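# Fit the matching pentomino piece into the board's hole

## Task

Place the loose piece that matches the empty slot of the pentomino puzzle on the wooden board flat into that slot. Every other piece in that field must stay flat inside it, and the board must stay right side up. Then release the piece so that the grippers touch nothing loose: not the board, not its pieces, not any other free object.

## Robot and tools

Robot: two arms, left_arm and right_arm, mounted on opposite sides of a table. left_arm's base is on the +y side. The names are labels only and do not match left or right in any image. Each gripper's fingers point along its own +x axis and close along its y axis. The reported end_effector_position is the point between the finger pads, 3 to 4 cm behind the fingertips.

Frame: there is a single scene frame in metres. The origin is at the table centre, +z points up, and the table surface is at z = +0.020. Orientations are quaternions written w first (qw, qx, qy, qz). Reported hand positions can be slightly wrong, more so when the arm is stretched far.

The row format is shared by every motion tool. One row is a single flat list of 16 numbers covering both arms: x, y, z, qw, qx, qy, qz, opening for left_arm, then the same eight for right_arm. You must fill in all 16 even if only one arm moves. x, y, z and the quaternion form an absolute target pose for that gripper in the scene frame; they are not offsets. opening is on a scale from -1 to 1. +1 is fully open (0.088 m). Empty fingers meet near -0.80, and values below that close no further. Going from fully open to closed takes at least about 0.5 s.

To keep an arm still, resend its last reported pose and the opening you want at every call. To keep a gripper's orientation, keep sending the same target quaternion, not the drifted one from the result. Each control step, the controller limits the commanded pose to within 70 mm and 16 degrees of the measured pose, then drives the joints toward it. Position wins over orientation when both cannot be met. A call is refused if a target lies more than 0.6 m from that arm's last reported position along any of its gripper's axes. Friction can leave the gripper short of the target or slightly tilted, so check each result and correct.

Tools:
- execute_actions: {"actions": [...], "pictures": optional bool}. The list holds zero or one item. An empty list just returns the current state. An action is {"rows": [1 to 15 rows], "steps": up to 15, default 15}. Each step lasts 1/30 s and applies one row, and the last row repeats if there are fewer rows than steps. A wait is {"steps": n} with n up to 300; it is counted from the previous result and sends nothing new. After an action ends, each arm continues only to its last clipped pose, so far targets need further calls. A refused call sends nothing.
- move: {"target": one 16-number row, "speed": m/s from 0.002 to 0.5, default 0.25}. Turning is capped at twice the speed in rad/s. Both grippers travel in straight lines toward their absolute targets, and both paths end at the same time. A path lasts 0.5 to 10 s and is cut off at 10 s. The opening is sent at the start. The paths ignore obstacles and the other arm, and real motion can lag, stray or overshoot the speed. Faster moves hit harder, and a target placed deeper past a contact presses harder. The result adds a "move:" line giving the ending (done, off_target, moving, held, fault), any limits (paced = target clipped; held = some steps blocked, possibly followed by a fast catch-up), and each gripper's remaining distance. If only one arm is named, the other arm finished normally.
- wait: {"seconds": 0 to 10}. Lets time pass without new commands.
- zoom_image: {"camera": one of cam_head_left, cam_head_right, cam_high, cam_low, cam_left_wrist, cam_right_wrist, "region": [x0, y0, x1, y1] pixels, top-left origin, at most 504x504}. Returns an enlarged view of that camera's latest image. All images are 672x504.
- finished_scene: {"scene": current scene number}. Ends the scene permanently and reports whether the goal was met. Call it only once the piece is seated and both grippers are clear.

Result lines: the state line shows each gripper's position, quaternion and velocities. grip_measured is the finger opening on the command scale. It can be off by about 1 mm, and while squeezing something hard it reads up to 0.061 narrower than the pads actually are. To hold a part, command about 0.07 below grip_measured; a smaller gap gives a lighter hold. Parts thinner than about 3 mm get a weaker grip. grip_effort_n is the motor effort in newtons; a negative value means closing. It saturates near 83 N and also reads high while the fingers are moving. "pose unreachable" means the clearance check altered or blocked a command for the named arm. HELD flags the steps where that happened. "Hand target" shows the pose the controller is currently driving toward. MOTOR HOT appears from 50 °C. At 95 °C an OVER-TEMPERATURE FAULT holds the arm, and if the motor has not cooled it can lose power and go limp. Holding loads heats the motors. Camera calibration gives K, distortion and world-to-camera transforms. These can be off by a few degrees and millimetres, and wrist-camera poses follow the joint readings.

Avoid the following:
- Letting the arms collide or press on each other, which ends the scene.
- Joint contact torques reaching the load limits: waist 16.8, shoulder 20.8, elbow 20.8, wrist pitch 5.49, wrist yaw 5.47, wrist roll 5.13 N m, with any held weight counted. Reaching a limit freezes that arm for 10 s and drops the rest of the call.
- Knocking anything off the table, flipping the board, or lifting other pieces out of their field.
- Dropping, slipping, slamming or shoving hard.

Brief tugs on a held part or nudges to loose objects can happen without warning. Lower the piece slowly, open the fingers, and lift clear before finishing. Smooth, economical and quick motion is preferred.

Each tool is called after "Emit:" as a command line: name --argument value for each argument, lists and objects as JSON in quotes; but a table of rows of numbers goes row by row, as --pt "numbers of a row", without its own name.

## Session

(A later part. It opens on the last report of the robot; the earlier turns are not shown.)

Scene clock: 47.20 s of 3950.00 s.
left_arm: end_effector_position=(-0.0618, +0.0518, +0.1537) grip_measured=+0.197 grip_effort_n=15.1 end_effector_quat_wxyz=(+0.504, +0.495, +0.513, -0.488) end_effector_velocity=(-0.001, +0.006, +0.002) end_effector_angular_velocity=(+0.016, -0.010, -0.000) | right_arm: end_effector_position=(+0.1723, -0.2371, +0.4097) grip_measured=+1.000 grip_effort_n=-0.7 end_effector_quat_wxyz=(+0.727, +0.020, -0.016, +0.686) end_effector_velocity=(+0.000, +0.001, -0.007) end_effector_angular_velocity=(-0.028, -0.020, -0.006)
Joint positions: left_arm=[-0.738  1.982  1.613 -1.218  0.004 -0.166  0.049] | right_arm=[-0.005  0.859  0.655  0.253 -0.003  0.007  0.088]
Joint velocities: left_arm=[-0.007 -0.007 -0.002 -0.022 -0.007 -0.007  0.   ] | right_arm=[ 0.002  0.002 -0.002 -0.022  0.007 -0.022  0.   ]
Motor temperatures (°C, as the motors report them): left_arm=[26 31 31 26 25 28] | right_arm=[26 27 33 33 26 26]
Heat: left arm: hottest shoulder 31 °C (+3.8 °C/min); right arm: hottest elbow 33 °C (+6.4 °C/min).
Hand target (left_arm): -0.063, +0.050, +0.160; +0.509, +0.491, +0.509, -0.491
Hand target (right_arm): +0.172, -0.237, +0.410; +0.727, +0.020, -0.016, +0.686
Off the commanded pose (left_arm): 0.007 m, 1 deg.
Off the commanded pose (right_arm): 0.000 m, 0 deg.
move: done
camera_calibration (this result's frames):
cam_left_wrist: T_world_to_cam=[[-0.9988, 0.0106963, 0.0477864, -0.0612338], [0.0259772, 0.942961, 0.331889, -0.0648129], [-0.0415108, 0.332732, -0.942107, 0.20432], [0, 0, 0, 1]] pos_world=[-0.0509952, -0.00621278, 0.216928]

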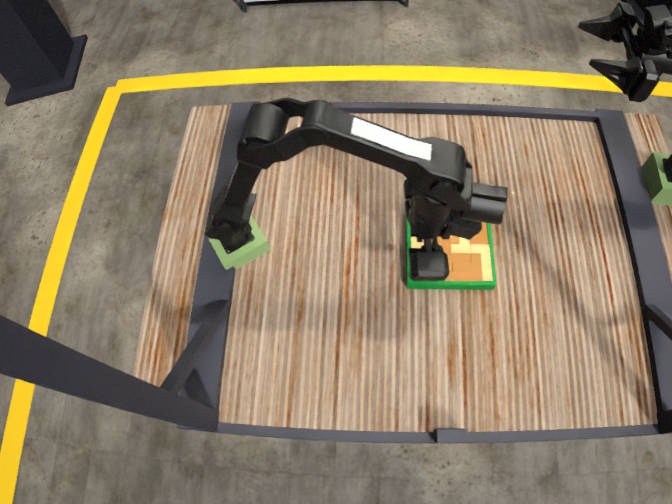

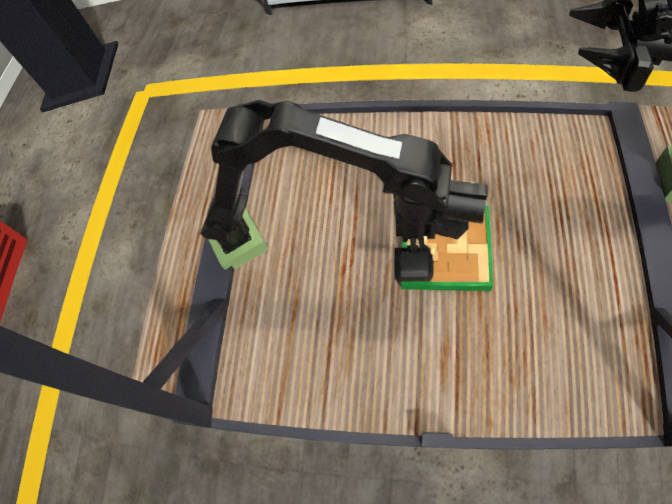

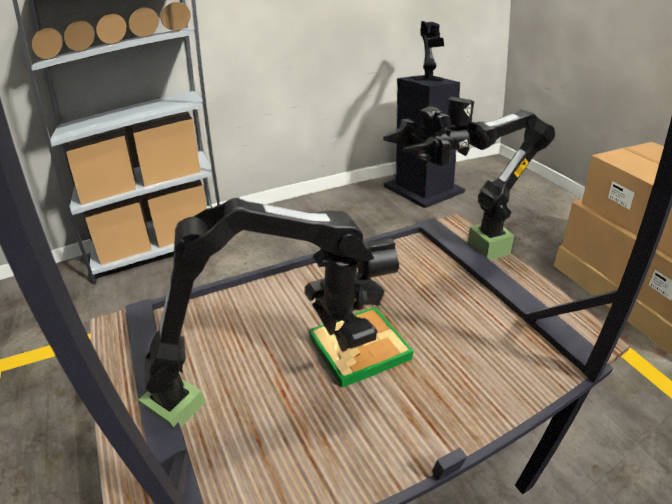

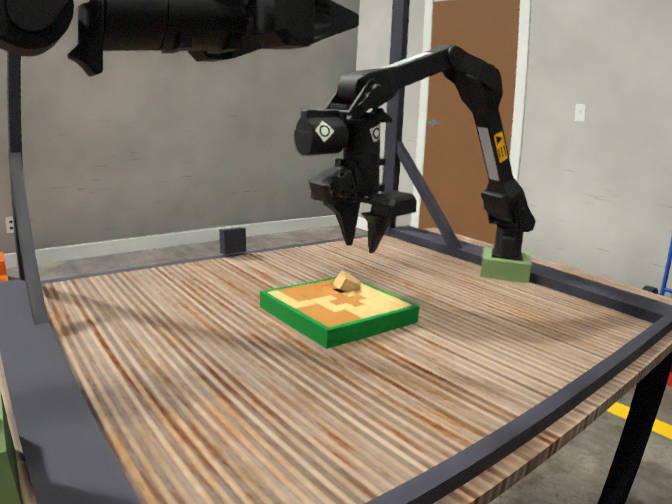

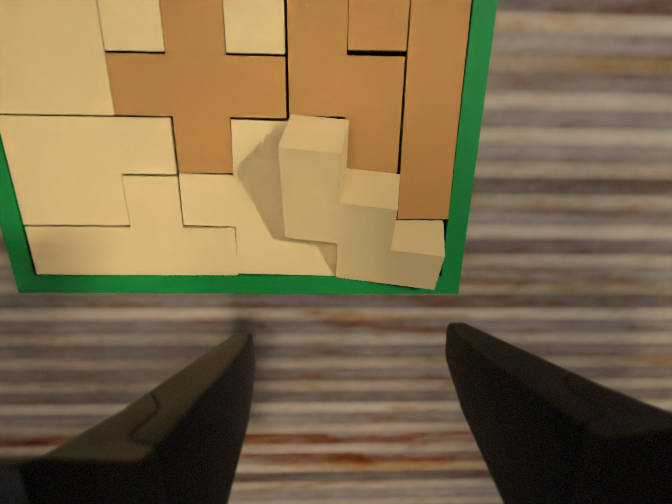

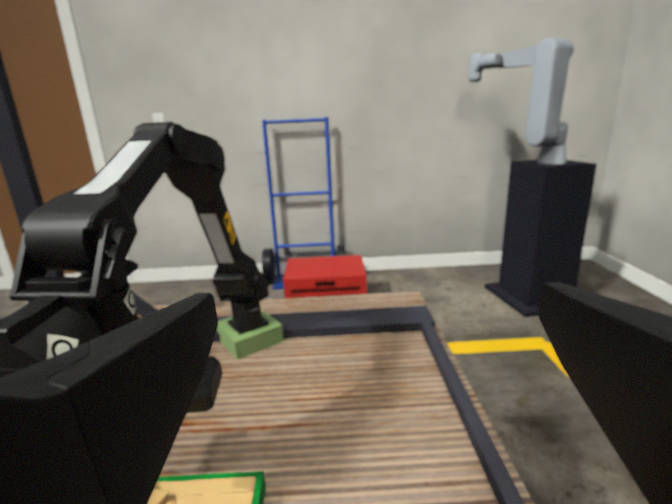

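The piece sits tilted in the hole; I'll press its raised end.

Emit:
move --target '[-0.056,0.016,0.125,0.509,0.491,0.509,-0.491,-0.8,0.172,-0.237,0.41,0.727,0.02,-0.016,0.686,1]' --speed 0.1

Emit:
move --target '[-0.056,0.018,0.09,0.509,0.491,0.509,-0.491,-0.8,0.172,-0.237,0.41,0.727,0.02,-0.016,0.686,1]' --speed 0.015

Emit:
move --target '[-0.0632,0.05,0.16,0.509,0.491,0.509,-0.491,-0.8,0.172,-0.237,0.41,0.727,0.02,-0.016,0.686,1]' --speed 0.1

Scene clock: 51.73 s of 3950.00 s.
left_arm: end_effector_position=(-0.0583, +0.0184, +0.1303) grip_measured=-0.796 grip_effort_n=-17.4 end_effector_quat_wxyz=(+0.510, +0.488, +0.509, -0.493) end_effector_velocity=(+0.000, +0.001, -0.000) end_effector_angular_velocity=(+0.006, -0.008, +0.005) | right_arm: end_effector_position=(+0.1723, -0.2371, +0.4097) grip_measured=+1.000 grip_effort_n=-0.7 end_effector_quat_wxyz=(+0.727, +0.020, -0.016, +0.686) end_effector_velocity=(-0.000, -0.000, -0.002) end_effector_angular_velocity=(-0.008, -0.007, +0.005)
Joint positions: left_arm=[-0.719  2.105  1.702 -1.16   0.004 -0.15   0.   ] | right_arm=[-0.005  0.859  0.655  0.253 -0.003  0.007  0.088]
Joint velocities: left_arm=[-0.002  0.002  0.002 -0.007 -0.007 -0.007  0.   ] | right_arm=[-0.002 -0.002 -0.002 -0.007 -0.007 -0.007  0.   ]
Motor temperatures (°C, as the motors report them): left_arm=[26 33 32 26 25 28] | right_arm=[26 27 33 33 26 26]
Heat: left arm: hottest shoulder 33 °C (+5.8 °C/min); right arm: hottest elbow 33 °C (+5.8 °C/min).
Hand target (left_arm): -0.056, +0.016, +0.125; +0.509, +0.491, +0.509, -0.491
Hand target (right_arm): +0.172, -0.237, +0.410; +0.727, +0.020, -0.016, +0.686
Off the commanded pose (left_arm): 0.006 m, 0 deg.
Off the commanded pose (right_arm): 0.000 m, 0 deg.
After step 90, 0.57 s passed at rest.
move: done
camera_calibration (this result's frames):
cam_left_wrist: T_world_to_cam=[[-0.99869, 0.00840572, 0.0504766, -0.0565513], [0.023663, 0.950476, 0.309897, -0.0231052], [-0.0453719, 0.310685, -0.949429, 0.194708], [0, 0, 0, 1]] pos_world=[-0.0470962, -0.0380565, 0.194876]

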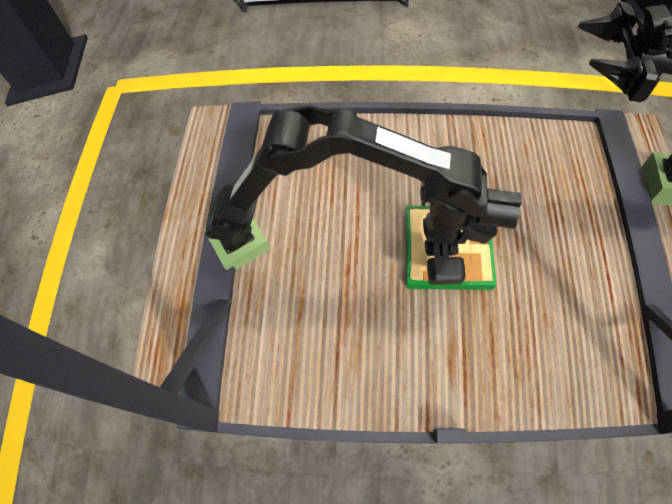

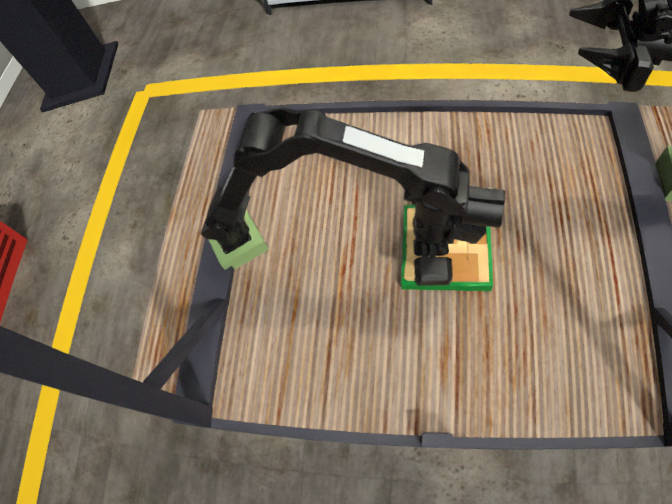

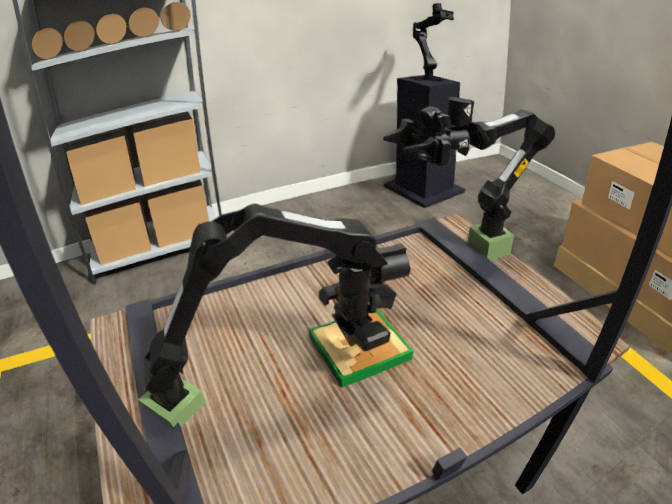

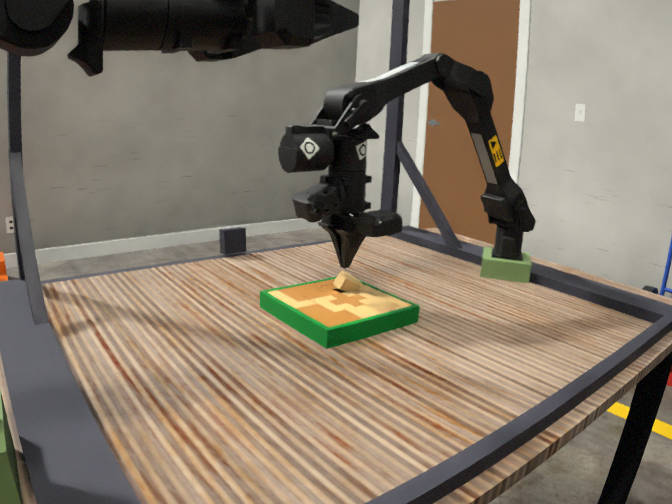

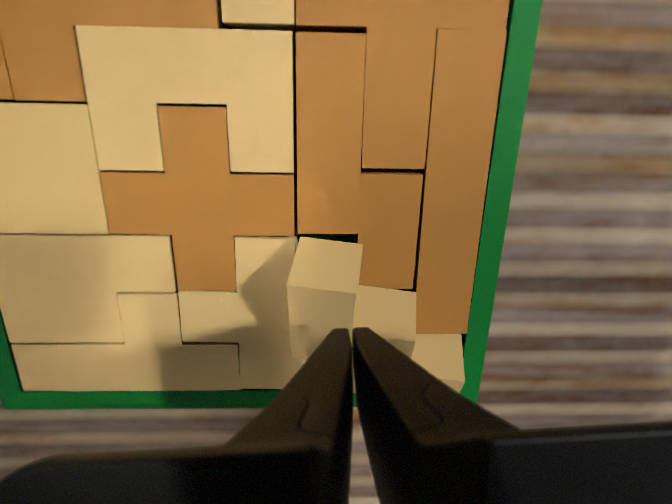

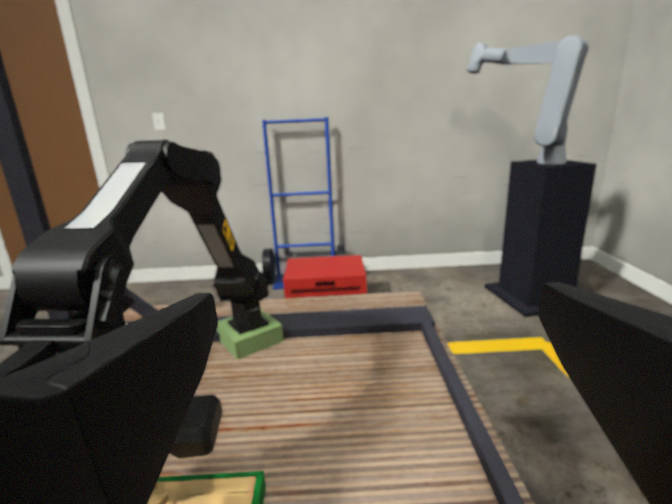

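Scene clock: 54.67 s of 3950.00 s.
left_arm: end_effector_position=(-0.0588, +0.0140, +0.1001) grip_measured=-0.797 grip_effort_n=-17.4 end_effector_quat_wxyz=(+0.514, +0.482, +0.505, -0.499) end_effector_velocity=(+0.002, -0.001, +0.000) end_effector_angular_velocity=(-0.010, -0.021, +0.005) | right_arm: end_effector_position=(+0.1723, -0.2371, +0.4097) grip_measured=+1.000 grip_effort_n=-0.7 end_effector_quat_wxyz=(+0.727, +0.020, -0.016, +0.686) end_effector_velocity=(-0.004, -0.000, -0.002) end_effector_angular_velocity=(-0.007, +0.007, +0.025)
Joint positions: left_arm=[-0.719  2.132  1.62  -1.032  0.004 -0.15   0.   ] | right_arm=[-0.005  0.859  0.655  0.253 -0.003  0.007  0.088]
Joint velocities: left_arm=[-0.002 -0.002 -0.002  0.007 -0.022 -0.007  0.   ] | right_arm=[ 0.002 -0.002 -0.002 -0.007 -0.022  0.007  0.   ]
Motor temperatures (°C, as the motors report them): left_arm=[26 33 32 26 25 28] | right_arm=[26 28 33 34 26 26]
Heat: left arm: hottest shoulder 33 °C (+5.5 °C/min); right arm: hottest wrist pitch 34 °C (+6.6 °C/min).
Hand target (left_arm): -0.056, +0.018, +0.090; +0.509, +0.491, +0.509, -0.491
Hand target (right_arm): +0.172, -0.237, +0.410; +0.727, +0.020, -0.016, +0.686
Off the commanded pose (left_arm): 0.011 m, 2 deg.
Off the commanded pose (right_arm): 0.000 m, 0 deg.
move: off_target (left_arm)
camera_calibration (this result's frames):
cam_left_wrist: T_world_to_cam=[[-0.998575, 0.0094209, 0.0525262, -0.0556992], [0.0243325, 0.956399, 0.291049, -0.0076581], [-0.047494, 0.291912, -0.955265, 0.168048], [0, 0, 0, 1]] pos_world=[-0.0474522, -0.0412063, 0.165685]

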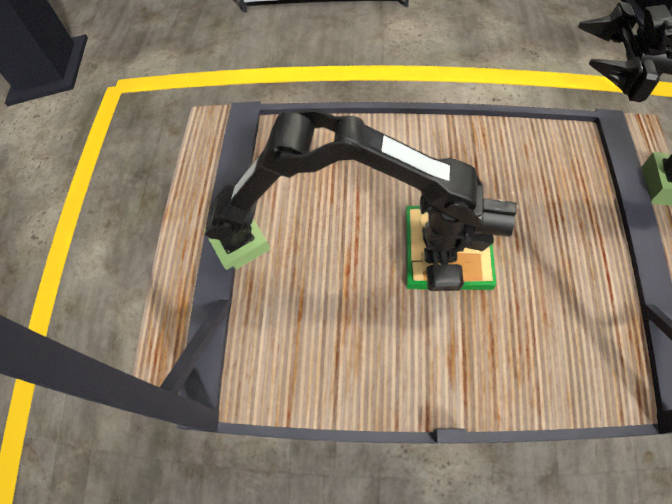

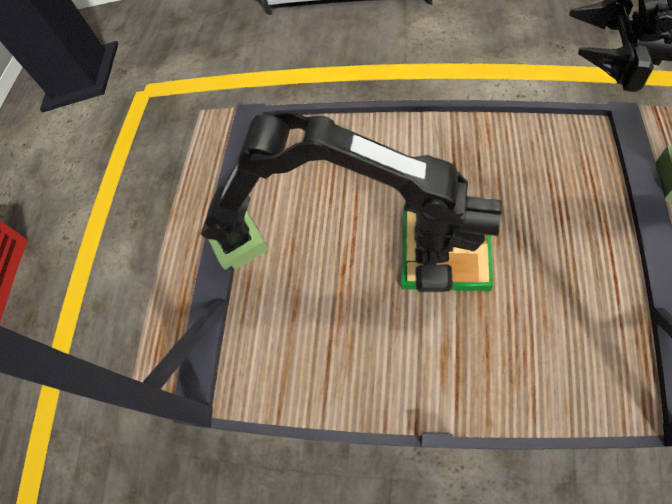

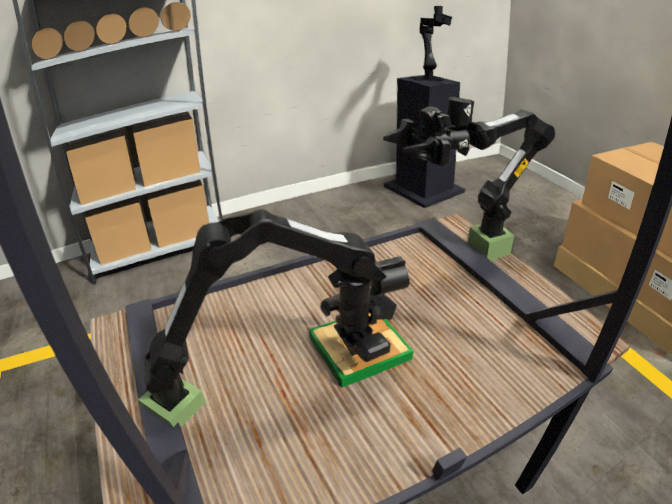

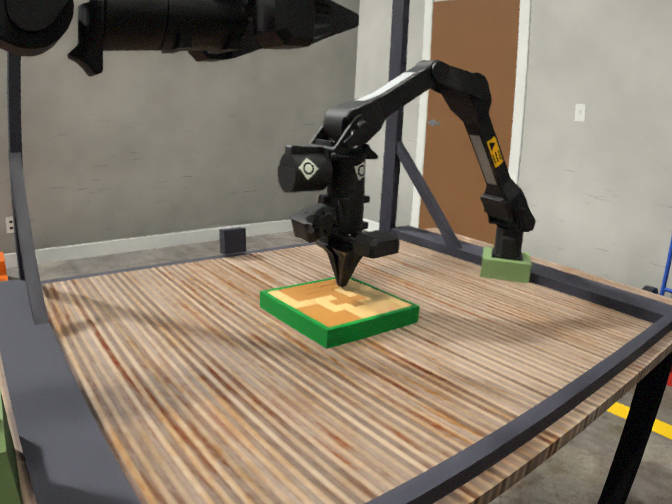

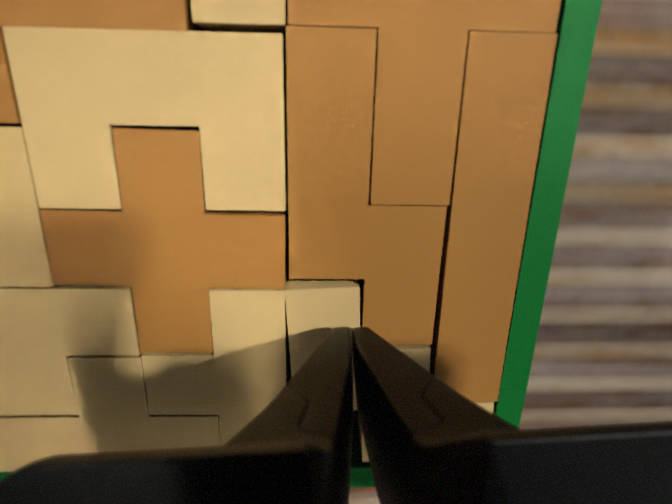

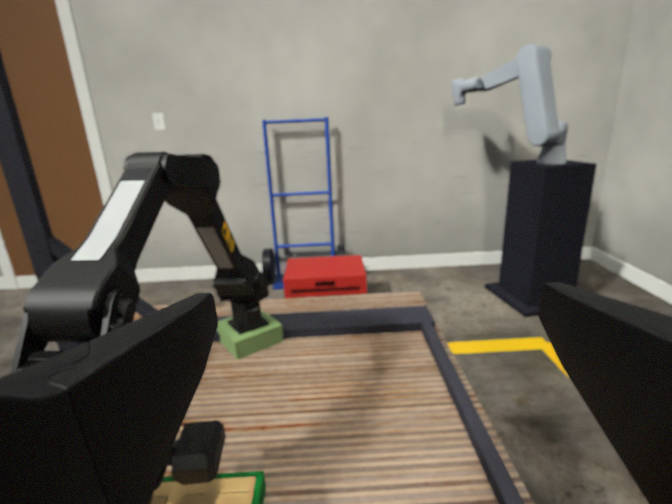

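Scene clock: 55.80 s of 3950.00 s.
left_arm: end_effector_position=(-0.0619, +0.0501, +0.1550) grip_measured=-0.797 grip_effort_n=-17.4 end_effector_quat_wxyz=(+0.505, +0.493, +0.512, -0.489) end_effector_velocity=(+0.000, +0.002, -0.001) end_effector_angular_velocity=(+0.011, -0.009, +0.019) | right_arm: end_effector_position=(+0.1723, -0.2371, +0.4097) grip_measured=+1.000 grip_effort_n=-1.6 end_effector_quat_wxyz=(+0.727, +0.020, -0.016, +0.686) end_effector_velocity=(-0.000, +0.001, -0.006) end_effector_angular_velocity=(-0.018, -0.007, +0.005)
Joint positions: left_arm=[-0.738  1.983  1.62  -1.218  0.004 -0.166  0.   ] | right_arm=[-0.005  0.859  0.655  0.253 -0.003  0.007  0.088]
Joint velocities: left_arm=[-0.002  0.002 -0.002 -0.007 -0.007 -0.022  0.   ] | right_arm=[-0.002  0.002 -0.007 -0.007 -0.007 -0.007  0.   ]
Motor temperatures (°C, as the motors report them): left_arm=[26 33 32 26 25 28] | right_arm=[26 28 33 34 26 26]
Heat: left arm: hottest shoulder 33 °C (+5.4 °C/min); right arm: hottest wrist pitch 34 °C (+6.5 °C/min).
Hand target (left_arm): -0.063, +0.050, +0.160; +0.509, +0.491, +0.509, -0.491
Hand target (right_arm): +0.172, -0.237, +0.410; +0.727, +0.020, -0.016, +0.686
Off the commanded pose (left_arm): 0.005 m, 1 deg.
Off the commanded pose (right_arm): 0.000 m, 0 deg.
move: done
camera_calibration (this result's frames):
cam_left_wrist: T_world_to_cam=[[-0.998764, 0.0109694, 0.0484814, -0.0614797], [0.0262264, 0.944829, 0.326514, -0.0628726], [-0.0422249, 0.327382, -0.943948, 0.206615], [0, 0, 0, 1]] pos_world=[-0.0510304, -0.00756357, 0.218543]

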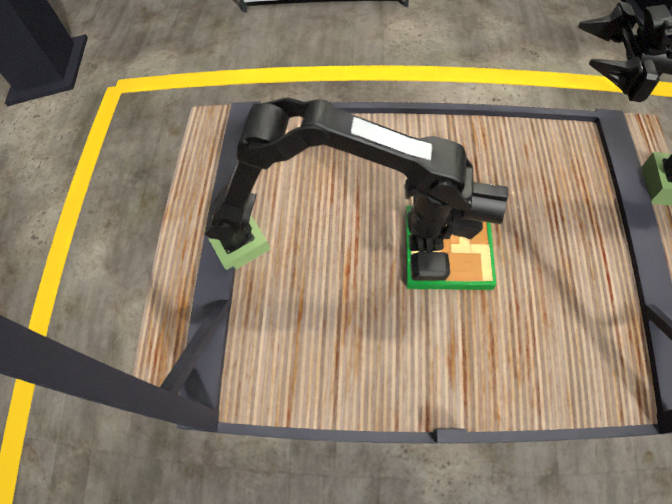

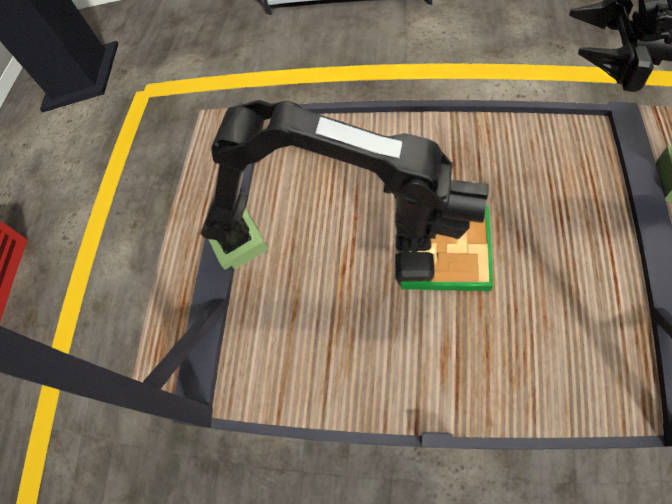

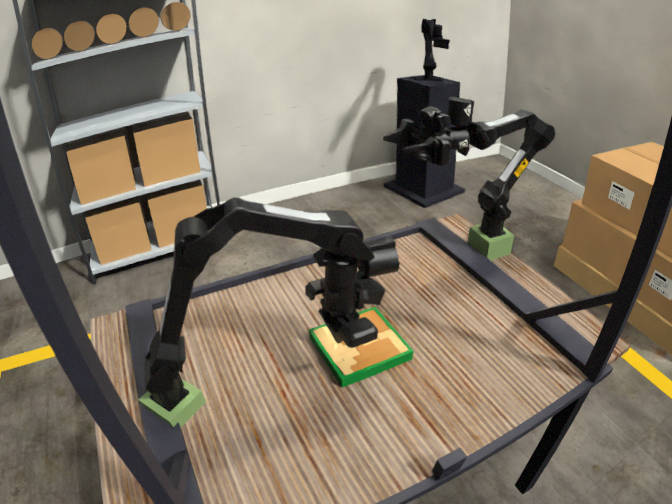

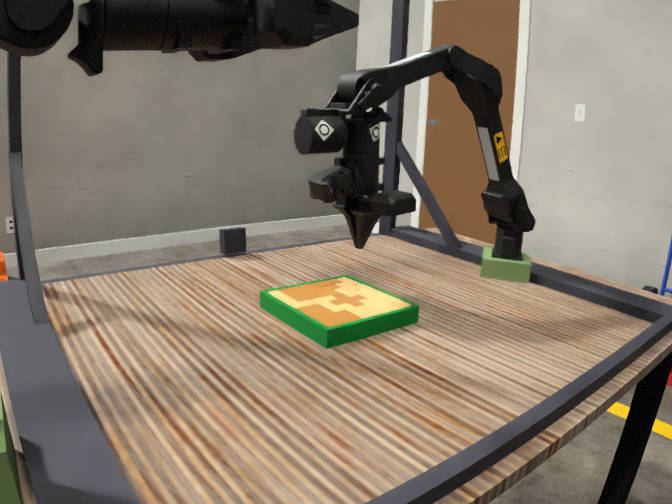

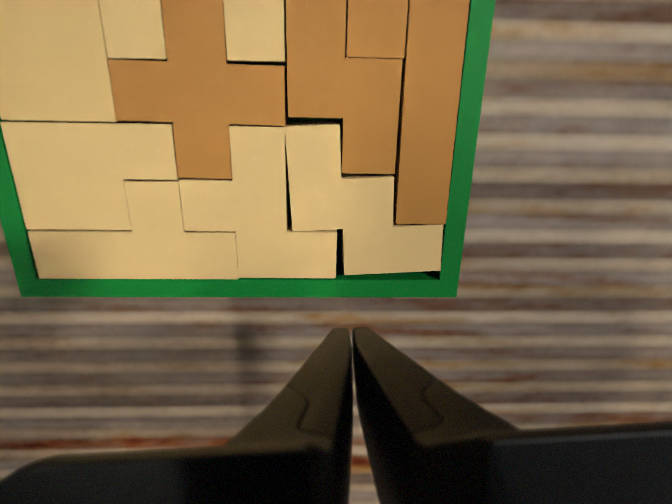

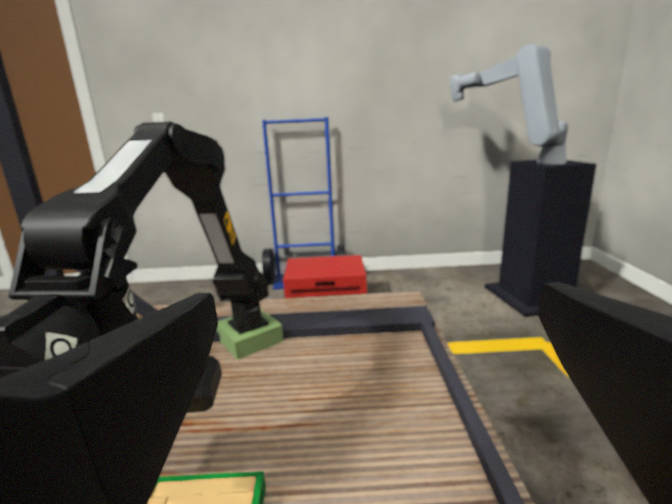

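Emit:
finished_scene --scene 1

The scene is finished: the task was done.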